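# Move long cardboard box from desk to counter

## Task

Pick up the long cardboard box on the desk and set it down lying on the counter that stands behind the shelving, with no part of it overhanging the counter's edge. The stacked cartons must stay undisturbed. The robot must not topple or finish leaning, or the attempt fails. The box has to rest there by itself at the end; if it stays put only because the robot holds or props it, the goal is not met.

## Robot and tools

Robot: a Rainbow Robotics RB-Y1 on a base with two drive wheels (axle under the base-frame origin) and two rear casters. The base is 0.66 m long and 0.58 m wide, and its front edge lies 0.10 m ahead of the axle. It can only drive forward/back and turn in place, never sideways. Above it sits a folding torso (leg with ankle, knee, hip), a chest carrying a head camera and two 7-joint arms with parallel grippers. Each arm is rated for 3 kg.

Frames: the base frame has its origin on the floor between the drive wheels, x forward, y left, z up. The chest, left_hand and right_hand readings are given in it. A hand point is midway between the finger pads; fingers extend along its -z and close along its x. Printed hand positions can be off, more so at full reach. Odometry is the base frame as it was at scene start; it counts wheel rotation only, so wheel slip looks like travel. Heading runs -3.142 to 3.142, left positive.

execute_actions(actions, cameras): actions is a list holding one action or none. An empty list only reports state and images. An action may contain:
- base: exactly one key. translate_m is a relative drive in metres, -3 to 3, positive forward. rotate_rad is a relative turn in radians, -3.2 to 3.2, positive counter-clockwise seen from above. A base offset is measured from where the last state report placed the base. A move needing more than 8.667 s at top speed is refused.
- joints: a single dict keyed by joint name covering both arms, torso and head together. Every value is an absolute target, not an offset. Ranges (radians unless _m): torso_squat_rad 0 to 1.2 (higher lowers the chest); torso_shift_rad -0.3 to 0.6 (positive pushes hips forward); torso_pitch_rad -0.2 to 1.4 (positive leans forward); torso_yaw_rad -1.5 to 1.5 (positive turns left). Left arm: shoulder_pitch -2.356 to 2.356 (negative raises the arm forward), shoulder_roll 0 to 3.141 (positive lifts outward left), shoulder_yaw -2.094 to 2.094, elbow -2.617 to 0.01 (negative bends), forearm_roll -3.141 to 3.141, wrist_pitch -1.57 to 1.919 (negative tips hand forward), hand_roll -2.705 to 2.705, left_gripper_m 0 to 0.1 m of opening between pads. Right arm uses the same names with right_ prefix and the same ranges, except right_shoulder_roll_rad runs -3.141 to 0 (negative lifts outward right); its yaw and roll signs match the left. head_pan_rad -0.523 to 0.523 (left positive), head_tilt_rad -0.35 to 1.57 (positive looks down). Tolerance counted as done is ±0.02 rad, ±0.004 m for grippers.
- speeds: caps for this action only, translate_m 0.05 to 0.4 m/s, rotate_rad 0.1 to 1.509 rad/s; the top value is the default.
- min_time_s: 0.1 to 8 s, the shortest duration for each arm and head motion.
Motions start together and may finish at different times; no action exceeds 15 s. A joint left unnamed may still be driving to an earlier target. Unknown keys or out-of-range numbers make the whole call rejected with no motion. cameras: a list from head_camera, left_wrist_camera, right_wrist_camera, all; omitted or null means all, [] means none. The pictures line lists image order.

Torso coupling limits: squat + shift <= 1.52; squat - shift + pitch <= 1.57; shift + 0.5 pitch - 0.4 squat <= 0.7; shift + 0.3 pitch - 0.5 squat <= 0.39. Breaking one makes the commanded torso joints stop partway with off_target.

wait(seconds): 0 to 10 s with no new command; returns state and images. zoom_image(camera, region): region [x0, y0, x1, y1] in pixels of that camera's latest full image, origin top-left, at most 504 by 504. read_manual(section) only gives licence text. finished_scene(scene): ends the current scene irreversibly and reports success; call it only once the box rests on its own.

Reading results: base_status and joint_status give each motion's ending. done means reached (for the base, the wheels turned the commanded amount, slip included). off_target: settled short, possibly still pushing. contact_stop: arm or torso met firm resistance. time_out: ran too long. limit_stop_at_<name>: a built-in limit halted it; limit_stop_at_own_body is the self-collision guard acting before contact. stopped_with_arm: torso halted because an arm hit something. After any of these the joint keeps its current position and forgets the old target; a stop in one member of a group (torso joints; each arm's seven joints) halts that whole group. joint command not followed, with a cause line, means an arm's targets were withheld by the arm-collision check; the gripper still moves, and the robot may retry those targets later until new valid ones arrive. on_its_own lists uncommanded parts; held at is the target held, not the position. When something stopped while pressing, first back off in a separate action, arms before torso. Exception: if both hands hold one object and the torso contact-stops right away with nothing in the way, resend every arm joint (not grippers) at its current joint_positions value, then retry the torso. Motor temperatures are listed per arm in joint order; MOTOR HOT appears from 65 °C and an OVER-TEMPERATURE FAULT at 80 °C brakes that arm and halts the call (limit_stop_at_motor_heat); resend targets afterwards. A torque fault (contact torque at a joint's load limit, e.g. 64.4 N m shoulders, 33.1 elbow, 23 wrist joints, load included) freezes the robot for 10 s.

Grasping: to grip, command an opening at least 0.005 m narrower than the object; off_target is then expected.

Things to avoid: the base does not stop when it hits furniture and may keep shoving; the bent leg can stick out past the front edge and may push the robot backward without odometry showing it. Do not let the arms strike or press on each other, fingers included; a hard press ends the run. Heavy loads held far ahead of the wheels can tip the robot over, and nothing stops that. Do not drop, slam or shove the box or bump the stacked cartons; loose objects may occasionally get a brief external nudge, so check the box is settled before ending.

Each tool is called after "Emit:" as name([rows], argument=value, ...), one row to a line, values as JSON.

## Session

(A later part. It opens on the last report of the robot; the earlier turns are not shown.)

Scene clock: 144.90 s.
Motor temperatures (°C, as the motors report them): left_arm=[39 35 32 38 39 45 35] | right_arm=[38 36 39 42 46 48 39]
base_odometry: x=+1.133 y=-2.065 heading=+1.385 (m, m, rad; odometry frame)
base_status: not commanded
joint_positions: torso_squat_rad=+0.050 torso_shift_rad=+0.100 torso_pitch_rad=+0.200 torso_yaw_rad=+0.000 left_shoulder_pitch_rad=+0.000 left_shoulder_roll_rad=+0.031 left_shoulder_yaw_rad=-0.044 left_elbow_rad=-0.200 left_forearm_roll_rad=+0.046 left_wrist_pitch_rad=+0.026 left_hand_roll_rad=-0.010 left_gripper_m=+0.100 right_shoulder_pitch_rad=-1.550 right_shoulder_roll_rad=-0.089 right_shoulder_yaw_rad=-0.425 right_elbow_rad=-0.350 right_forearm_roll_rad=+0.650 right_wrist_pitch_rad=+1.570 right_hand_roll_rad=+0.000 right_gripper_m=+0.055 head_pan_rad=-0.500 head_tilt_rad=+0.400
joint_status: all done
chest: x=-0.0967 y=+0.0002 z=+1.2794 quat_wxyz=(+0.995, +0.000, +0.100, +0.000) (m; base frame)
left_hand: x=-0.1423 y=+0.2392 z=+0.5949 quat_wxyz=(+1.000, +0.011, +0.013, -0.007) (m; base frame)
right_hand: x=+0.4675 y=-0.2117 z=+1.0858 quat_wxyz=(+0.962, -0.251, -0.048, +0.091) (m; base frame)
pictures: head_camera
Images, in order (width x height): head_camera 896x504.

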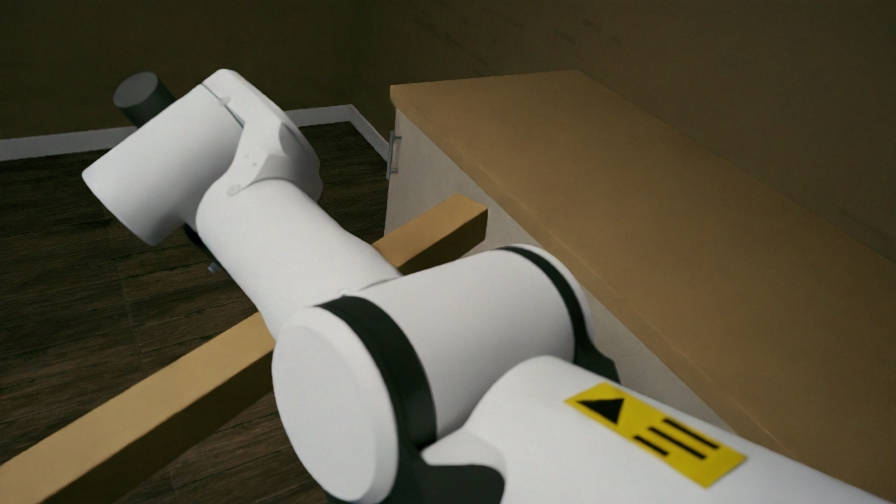

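Emit:
execute_actions([
  {"base":{"translate_m":0.55},"speeds":{"translate_m":0.25}},
], cameras=[])

Emit:
execute_actions([
  {"base":{"rotate_rad":-0.7},"joints":{"head_pan_rad":0,"head_tilt_rad":0.5},"speeds":{"rotate_rad":0.3}},
], cameras=["head_camera"])

Scene clock: 148.33 s.
Motor temperatures (°C, as the motors report them): left_arm=[39 35 32 38 39 45 35] | right_arm=[38 36 39 42 46 48 39]
base_odometry: x=+1.235 y=-1.525 heading=+1.386 (m, m, rad; odometry frame)
base_status: done
joint_positions: torso_squat_rad=+0.050 torso_shift_rad=+0.100 torso_pitch_rad=+0.200 torso_yaw_rad=+0.000 left_shoulder_pitch_rad=+0.000 left_shoulder_roll_rad=+0.031 left_shoulder_yaw_rad=-0.044 left_elbow_rad=-0.200 left_forearm_roll_rad=+0.046 left_wrist_pitch_rad=+0.026 left_hand_roll_rad=-0.010 left_gripper_m=+0.100 right_shoulder_pitch_rad=-1.550 right_shoulder_roll_rad=-0.089 right_shoulder_yaw_rad=-0.425 right_elbow_rad=-0.350 right_forearm_roll_rad=+0.650 right_wrist_pitch_rad=+1.570 right_hand_roll_rad=+0.000 right_gripper_m=+0.055 head_pan_rad=-0.500 head_tilt_rad=+0.400
joint_status: not commanded
chest: x=-0.0967 y=+0.0002 z=+1.2794 quat_wxyz=(+0.995, +0.000, +0.100, +0.000) (m; base frame)
left_hand: x=-0.1423 y=+0.2392 z=+0.5949 quat_wxyz=(+1.000, +0.011, +0.013, -0.007) (m; base frame)
right_hand: x=+0.4675 y=-0.2117 z=+1.0859 quat_wxyz=(+0.962, -0.252, -0.048, +0.091) (m; base frame)
pictures: none
No camera images: the call's "cameras" was empty. Leave "cameras" out to get every camera's image.

Scene clock: 151.60 s.
Motor temperatures (°C, as the motors report them): left_arm=[39 35 32 38 39 45 35] | right_arm=[38 36 39 42 45 48 39]
base_odometry: x=+1.235 y=-1.525 heading=+0.686 (m, m, rad; odometry frame)
base_status: done
joint_positions: torso_squat_rad=+0.050 torso_shift_rad=+0.100 torso_pitch_rad=+0.200 torso_yaw_rad=+0.000 left_shoulder_pitch_rad=+0.000 left_shoulder_roll_rad=+0.031 left_shoulder_yaw_rad=-0.044 left_elbow_rad=-0.200 left_forearm_roll_rad=+0.046 left_wrist_pitch_rad=+0.026 left_hand_roll_rad=-0.010 left_gripper_m=+0.100 right_shoulder_pitch_rad=-1.550 right_shoulder_roll_rad=-0.089 right_shoulder_yaw_rad=-0.425 right_elbow_rad=-0.350 right_forearm_roll_rad=+0.650 right_wrist_pitch_rad=+1.570 right_hand_roll_rad=+0.000 right_gripper_m=+0.055 head_pan_rad=+0.000 head_tilt_rad=+0.500
joint_status: all done
chest: x=-0.0967 y=+0.0002 z=+1.2794 quat_wxyz=(+0.995, +0.000, +0.100, +0.000) (m; base frame)
left_hand: x=-0.1423 y=+0.2392 z=+0.5949 quat_wxyz=(+1.000, +0.011, +0.013, -0.007) (m; base frame)
right_hand: x=+0.4675 y=-0.2117 z=+1.0859 quat_wxyz=(+0.962, -0.252, -0.048, +0.091) (m; base frame)
pictures: head_camera
Images, in order (width x height): head_camera 896x504.

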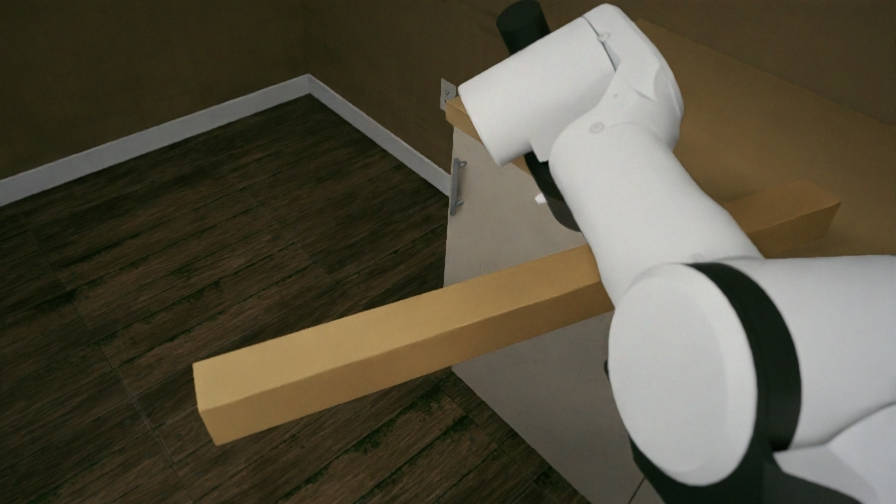

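Emit:
execute_actions([
  {"base":{"rotate_rad":-0.95},"joints":{"head_tilt_rad":0.7},"speeds":{"rotate_rad":0.4}},
], cameras=["head_camera"])

Scene clock: 155.17 s.
Motor temperatures (°C, as the motors report them): left_arm=[39 35 32 38 39 45 35] | right_arm=[38 36 39 42 45 48 39]
base_odometry: x=+1.234 y=-1.525 heading=-0.263 (m, m, rad; odometry frame)
base_status: done
joint_positions: torso_squat_rad=+0.050 torso_shift_rad=+0.100 torso_pitch_rad=+0.200 torso_yaw_rad=+0.000 left_shoulder_pitch_rad=+0.000 left_shoulder_roll_rad=+0.031 left_shoulder_yaw_rad=-0.044 left_elbow_rad=-0.200 left_forearm_roll_rad=+0.046 left_wrist_pitch_rad=+0.026 left_hand_roll_rad=-0.010 left_gripper_m=+0.100 right_shoulder_pitch_rad=-1.550 right_shoulder_roll_rad=-0.089 right_shoulder_yaw_rad=-0.425 right_elbow_rad=-0.350 right_forearm_roll_rad=+0.650 right_wrist_pitch_rad=+1.570 right_hand_roll_rad=+0.000 right_gripper_m=+0.055 head_pan_rad=+0.000 head_tilt_rad=+0.700
joint_status: all done
chest: x=-0.0967 y=+0.0001 z=+1.2794 quat_wxyz=(+0.995, +0.000, +0.100, +0.000) (m; base frame)
left_hand: x=-0.1423 y=+0.2392 z=+0.5949 quat_wxyz=(+1.000, +0.011, +0.013, -0.007) (m; base frame)
right_hand: x=+0.4675 y=-0.2117 z=+1.0859 quat_wxyz=(+0.962, -0.252, -0.048, +0.091) (m; base frame)
pictures: head_camera
Images, in order (width x height): head_camera 896x504.

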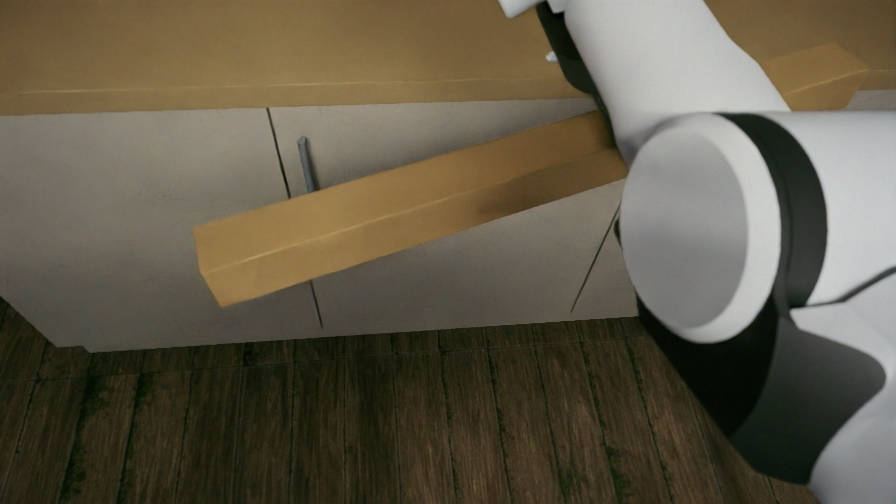

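Emit:
execute_actions([
  {"base":{"rotate_rad":0.2},"speeds":{"rotate_rad":0.4}},
], cameras=[])

Emit:
execute_actions([
  {"base":{"translate_m":0.55},"speeds":{"translate_m":0.2}},
], cameras=["head_camera","right_wrist_camera"])

Scene clock: 157.00 s.
Motor temperatures (°C, as the motors report them): left_arm=[39 35 32 38 39 45 35] | right_arm=[38 36 39 42 45 48 39]
base_odometry: x=+1.235 y=-1.525 heading=-0.064 (m, m, rad; odometry frame)
base_status: done
joint_positions: torso_squat_rad=+0.050 torso_shift_rad=+0.100 torso_pitch_rad=+0.200 torso_yaw_rad=+0.000 left_shoulder_pitch_rad=+0.000 left_shoulder_roll_rad=+0.031 left_shoulder_yaw_rad=-0.044 left_elbow_rad=-0.200 left_forearm_roll_rad=+0.046 left_wrist_pitch_rad=+0.026 left_hand_roll_rad=-0.010 left_gripper_m=+0.100 right_shoulder_pitch_rad=-1.550 right_shoulder_roll_rad=-0.089 right_shoulder_yaw_rad=-0.425 right_elbow_rad=-0.350 right_forearm_roll_rad=+0.650 right_wrist_pitch_rad=+1.570 right_hand_roll_rad=+0.000 right_gripper_m=+0.055 head_pan_rad=+0.000 head_tilt_rad=+0.700
joint_status: not commanded
chest: x=-0.0967 y=+0.0001 z=+1.2794 quat_wxyz=(+0.995, +0.000, +0.100, +0.000) (m; base frame)
left_hand: x=-0.1423 y=+0.2392 z=+0.5949 quat_wxyz=(+1.000, +0.011, +0.013, -0.007) (m; base frame)
right_hand: x=+0.4675 y=-0.2117 z=+1.0859 quat_wxyz=(+0.962, -0.252, -0.048, +0.091) (m; base frame)
pictures: none
No camera images: the call's "cameras" was empty. Leave "cameras" out to get every camera's image.

Scene clock: 160.73 s.
Motor temperatures (°C, as the motors report them): left_arm=[39 35 32 38 39 45 35] | right_arm=[38 36 39 42 45 48 39]
base_odometry: x=+1.783 y=-1.560 heading=-0.065 (m, m, rad; odometry frame)
base_status: done
joint_positions: torso_squat_rad=+0.050 torso_shift_rad=+0.100 torso_pitch_rad=+0.200 torso_yaw_rad=+0.000 left_shoulder_pitch_rad=+0.000 left_shoulder_roll_rad=+0.031 left_shoulder_yaw_rad=-0.044 left_elbow_rad=-0.200 left_forearm_roll_rad=+0.046 left_wrist_pitch_rad=+0.026 left_hand_roll_rad=-0.010 left_gripper_m=+0.100 right_shoulder_pitch_rad=-1.550 right_shoulder_roll_rad=-0.089 right_shoulder_yaw_rad=-0.425 right_elbow_rad=-0.350 right_forearm_roll_rad=+0.650 right_wrist_pitch_rad=+1.570 right_hand_roll_rad=+0.000 right_gripper_m=+0.055 head_pan_rad=+0.000 head_tilt_rad=+0.700
joint_status: not commanded
chest: x=-0.0967 y=+0.0001 z=+1.2794 quat_wxyz=(+0.995, +0.000, +0.100, +0.000) (m; base frame)
left_hand: x=-0.1423 y=+0.2392 z=+0.5949 quat_wxyz=(+1.000, +0.011, +0.013, -0.007) (m; base frame)
right_hand: x=+0.4675 y=-0.2117 z=+1.0859 quat_wxyz=(+0.962, -0.252, -0.048, +0.091) (m; base frame)
pictures: head_camera, right_wrist_camera
Images, in order (width x height): head_camera 896x504, right_wrist_camera 644x364.

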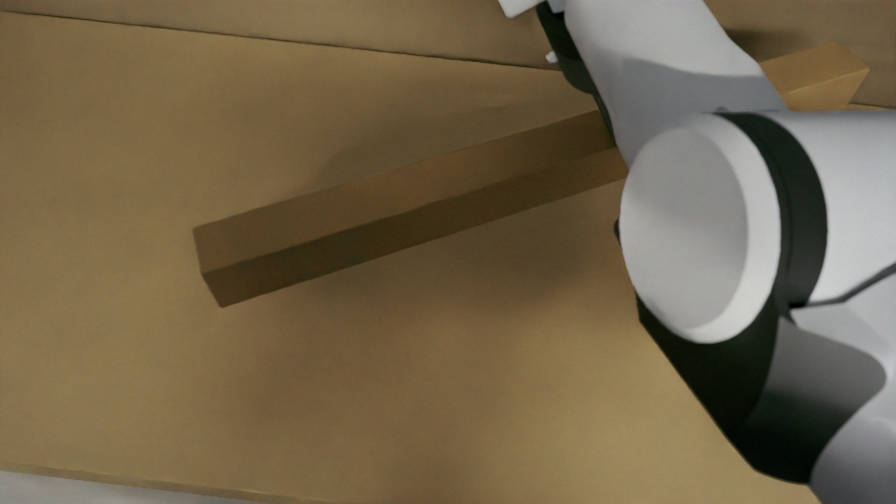

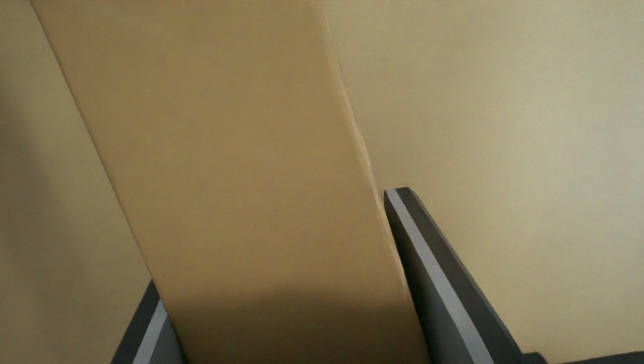

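Emit:
execute_actions([
  {"joints":{"torso_pitch_rad":0.34,"torso_squat_rad":0.3,"head_pan_rad":-0.4,"head_tilt_rad":0.5},"min_time_s":2},
], cameras=["head_camera","right_wrist_camera"])

Scene clock: 163.23 s.
Motor temperatures (°C, as the motors report them): left_arm=[39 35 32 38 39 45 35] | right_arm=[38 36 39 42 45 48 39]
base_odometry: x=+1.783 y=-1.560 heading=-0.065 (m, m, rad; odometry frame)
base_status: not commanded
joint_positions: torso_squat_rad=+0.300 torso_shift_rad=+0.100 torso_pitch_rad=+0.340 torso_yaw_rad=+0.000 left_shoulder_pitch_rad=+0.000 left_shoulder_roll_rad=+0.031 left_shoulder_yaw_rad=-0.044 left_elbow_rad=-0.200 left_forearm_roll_rad=+0.046 left_wrist_pitch_rad=+0.026 left_hand_roll_rad=-0.010 left_gripper_m=+0.100 right_shoulder_pitch_rad=-1.550 right_shoulder_roll_rad=-0.089 right_shoulder_yaw_rad=-0.425 right_elbow_rad=-0.350 right_forearm_roll_rad=+0.650 right_wrist_pitch_rad=+1.570 right_hand_roll_rad=+0.000 right_gripper_m=+0.055 head_pan_rad=-0.400 head_tilt_rad=+0.500
joint_status: all done
chest: x=-0.0580 y=+0.0001 z=+1.2376 quat_wxyz=(+0.986, +0.000, +0.169, +0.000) (m; base frame)
left_hand: x=-0.1987 y=+0.2392 z=+0.5662 quat_wxyz=(+0.996, +0.010, +0.083, -0.007) (m; base frame)
right_hand: x=+0.4737 y=-0.2117 z=+0.9673 quat_wxyz=(+0.963, -0.245, +0.020, +0.108) (m; base frame)
pictures: head_camera, right_wrist_camera
Images, in order (width x height): head_camera 896x504, right_wrist_camera 644x364.

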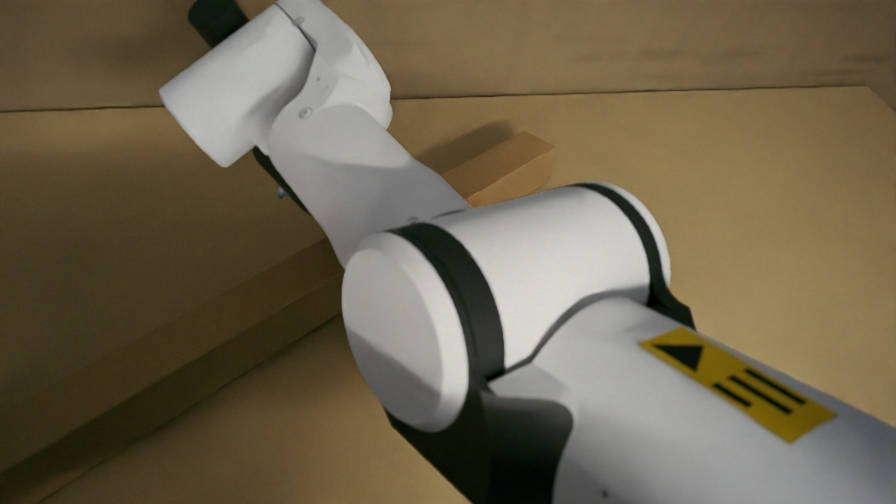

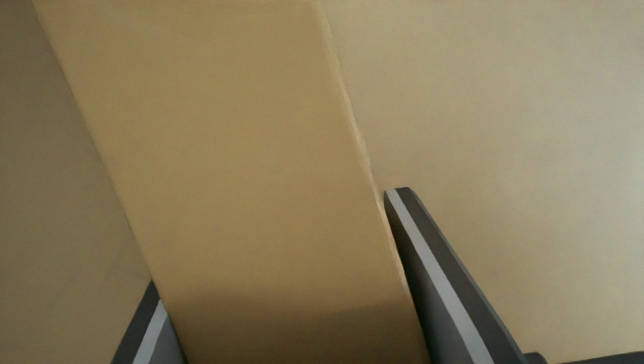

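Emit:
execute_actions([
  {"joints":{"torso_squat_rad":0.42}},
], cameras=["head_camera","right_wrist_camera"])

Scene clock: 164.63 s.
Motor temperatures (°C, as the motors report them): left_arm=[39 35 32 38 39 45 35] | right_arm=[38 36 39 42 45 48 39]
base_odometry: x=+1.783 y=-1.560 heading=-0.065 (m, m, rad; odometry frame)
base_status: not commanded
joint_positions: torso_squat_rad=+0.387 torso_shift_rad=+0.097 torso_pitch_rad=+0.332 torso_yaw_rad=+0.000 left_shoulder_pitch_rad=+0.000 left_shoulder_roll_rad=+0.031 left_shoulder_yaw_rad=-0.044 left_elbow_rad=-0.200 left_forearm_roll_rad=+0.046 left_wrist_pitch_rad=+0.026 left_hand_roll_rad=-0.010 left_gripper_m=+0.100 right_shoulder_pitch_rad=-1.555 right_shoulder_roll_rad=-0.091 right_shoulder_yaw_rad=-0.424 right_elbow_rad=-0.353 right_forearm_roll_rad=+0.651 right_wrist_pitch_rad=+1.570 right_hand_roll_rad=+0.000 right_gripper_m=+0.055 head_pan_rad=-0.400 head_tilt_rad=+0.500
joint_status: torso_squat_rad contact_stop (moved +0.087 of +0.120)
on_its_own: torso_squat_rad is held at +0.387, not at your +0.420, since a contact_stop
chest: x=-0.0643 y=+0.0003 z=+1.2181 quat_wxyz=(+0.986, +0.000, +0.165, +0.000) (m; base frame)
left_hand: x=-0.1997 y=+0.2391 z=+0.5455 quat_wxyz=(+0.997, +0.010, +0.079, -0.007) (m; base frame)
right_hand: x=+0.4721 y=-0.2119 z=+0.9556 quat_wxyz=(+0.963, -0.246, +0.012, +0.106) (m; base frame)
pictures: head_camera, right_wrist_camera
Images, in order (width x height): head_camera 896x504, right_wrist_camera 644x364.

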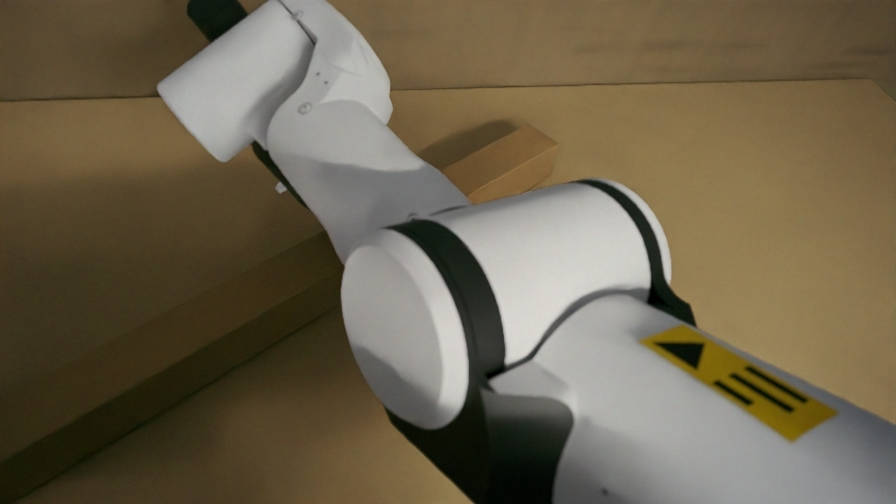

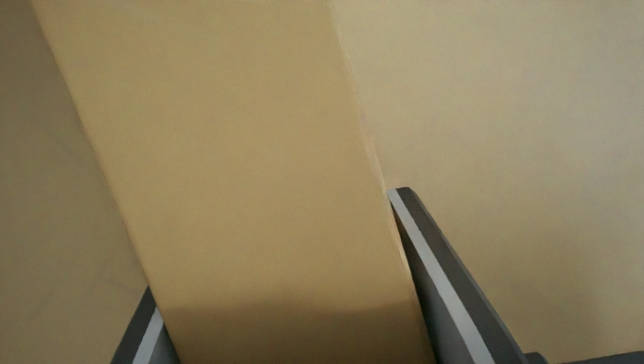

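Contact made. Release and rise.

Emit:
execute_actions([
  {"joints":{"right_gripper_m":0.1}},
], cameras=[])

Emit:
execute_actions([
  {"joints":{"torso_squat_rad":0.1,"torso_pitch_rad":0.1}},
], cameras=[])

Emit:
execute_actions([
  {"base":{"translate_m":-0.4},"joints":{"head_pan_rad":0,"head_tilt_rad":0.6,"right_shoulder_roll_rad":-0.5}},
], cameras=["head_camera"])

Scene clock: 165.83 s.
Motor temperatures (°C, as the motors report them): left_arm=[39 35 32 38 39 45 35] | right_arm=[38 36 39 42 45 48 39]
base_odometry: x=+1.783 y=-1.560 heading=-0.065 (m, m, rad; odometry frame)
base_status: not commanded
joint_positions: torso_squat_rad=+0.387 torso_shift_rad=+0.097 torso_pitch_rad=+0.332 torso_yaw_rad=+0.000 left_shoulder_pitch_rad=+0.000 left_shoulder_roll_rad=+0.031 left_shoulder_yaw_rad=-0.044 left_elbow_rad=-0.200 left_forearm_roll_rad=+0.046 left_wrist_pitch_rad=+0.026 left_hand_roll_rad=-0.010 left_gripper_m=+0.100 right_shoulder_pitch_rad=-1.554 right_shoulder_roll_rad=-0.091 right_shoulder_yaw_rad=-0.424 right_elbow_rad=-0.352 right_forearm_roll_rad=+0.651 right_wrist_pitch_rad=+1.570 right_hand_roll_rad=+0.000 right_gripper_m=+0.100 head_pan_rad=-0.400 head_tilt_rad=+0.500
joint_status: all done
on_its_own: torso_squat_rad is held at +0.387, not at your +0.420, since a contact_stop
chest: x=-0.0642 y=+0.0003 z=+1.2181 quat_wxyz=(+0.986, +0.000, +0.165, +0.000) (m; base frame)
left_hand: x=-0.1998 y=+0.2391 z=+0.5456 quat_wxyz=(+0.997, +0.010, +0.079, -0.007) (m; base frame)
right_hand: x=+0.4717 y=-0.2120 z=+0.9551 quat_wxyz=(+0.963, -0.246, +0.013, +0.106) (m; base frame)
pictures: none
No camera images: the call's "cameras" was empty. Leave "cameras" out to get every camera's image.

Scene clock: 167.63 s.
Motor temperatures (°C, as the motors report them): left_arm=[39 35 32 38 39 45 35] | right_arm=[38 36 39 42 45 48 39]
base_odometry: x=+1.783 y=-1.560 heading=-0.065 (m, m, rad; odometry frame)
base_status: not commanded
joint_positions: torso_squat_rad=+0.100 torso_shift_rad=+0.098 torso_pitch_rad=+0.100 torso_yaw_rad=+0.000 left_shoulder_pitch_rad=+0.000 left_shoulder_roll_rad=+0.031 left_shoulder_yaw_rad=-0.044 left_elbow_rad=-0.200 left_forearm_roll_rad=+0.046 left_wrist_pitch_rad=+0.026 left_hand_roll_rad=-0.010 left_gripper_m=+0.100 right_shoulder_pitch_rad=-1.550 right_shoulder_roll_rad=-0.090 right_shoulder_yaw_rad=-0.424 right_elbow_rad=-0.350 right_forearm_roll_rad=+0.650 right_wrist_pitch_rad=+1.570 right_hand_roll_rad=+0.000 right_gripper_m=+0.100 head_pan_rad=-0.400 head_tilt_rad=+0.500
joint_status: all done
chest: x=-0.1292 y=+0.0002 z=+1.2816 quat_wxyz=(+0.999, +0.000, +0.050, +0.000) (m; base frame)
left_hand: x=-0.1061 y=+0.2392 z=+0.5959 quat_wxyz=(+0.999, +0.011, -0.037, -0.006) (m; base frame)
right_hand: x=+0.4516 y=-0.2119 z=+1.1460 quat_wxyz=(+0.959, -0.256, -0.096, +0.078) (m; base frame)
pictures: none
No camera images: the call's "cameras" was empty. Leave "cameras" out to get every camera's image.

Scene clock: 170.23 s.
Motor temperatures (°C, as the motors report them): left_arm=[39 35 32 38 39 45 35] | right_arm=[38 36 39 42 45 48 39]
base_odometry: x=+1.384 y=-1.534 heading=-0.066 (m, m, rad; odometry frame)
base_status: done
joint_positions: torso_squat_rad=+0.100 torso_shift_rad=+0.098 torso_pitch_rad=+0.100 torso_yaw_rad=+0.000 left_shoulder_pitch_rad=+0.000 left_shoulder_roll_rad=+0.031 left_shoulder_yaw_rad=-0.044 left_elbow_rad=-0.200 left_forearm_roll_rad=+0.046 left_wrist_pitch_rad=+0.026 left_hand_roll_rad=-0.010 left_gripper_m=+0.100 right_shoulder_pitch_rad=-1.550 right_shoulder_roll_rad=-0.500 right_shoulder_yaw_rad=-0.424 right_elbow_rad=-0.350 right_forearm_roll_rad=+0.650 right_wrist_pitch_rad=+1.570 right_hand_roll_rad=+0.000 right_gripper_m=+0.100 head_pan_rad=+0.000 head_tilt_rad=+0.600
joint_status: all done
chest: x=-0.1292 y=+0.0001 z=+1.2816 quat_wxyz=(+0.999, +0.000, +0.050, +0.000) (m; base frame)
left_hand: x=-0.1061 y=+0.2392 z=+0.5960 quat_wxyz=(+0.999, +0.011, -0.037, -0.006) (m; base frame)
right_hand: x=+0.4351 y=-0.4394 z=+1.2311 quat_wxyz=(+0.941, -0.297, -0.110, -0.122) (m; base frame)
pictures: head_camera
Images, in order (width x height): head_camera 896x504.

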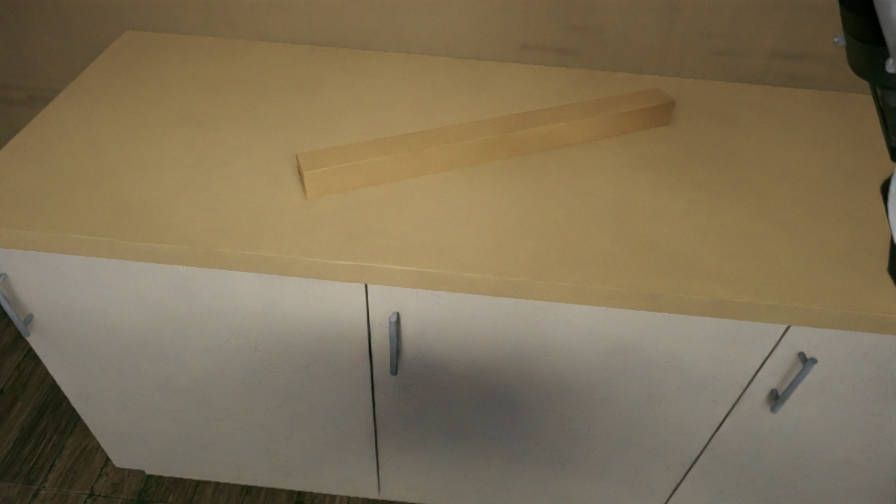

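Emit:
finished_scene(scene=1)

The scene is finished: the task was done.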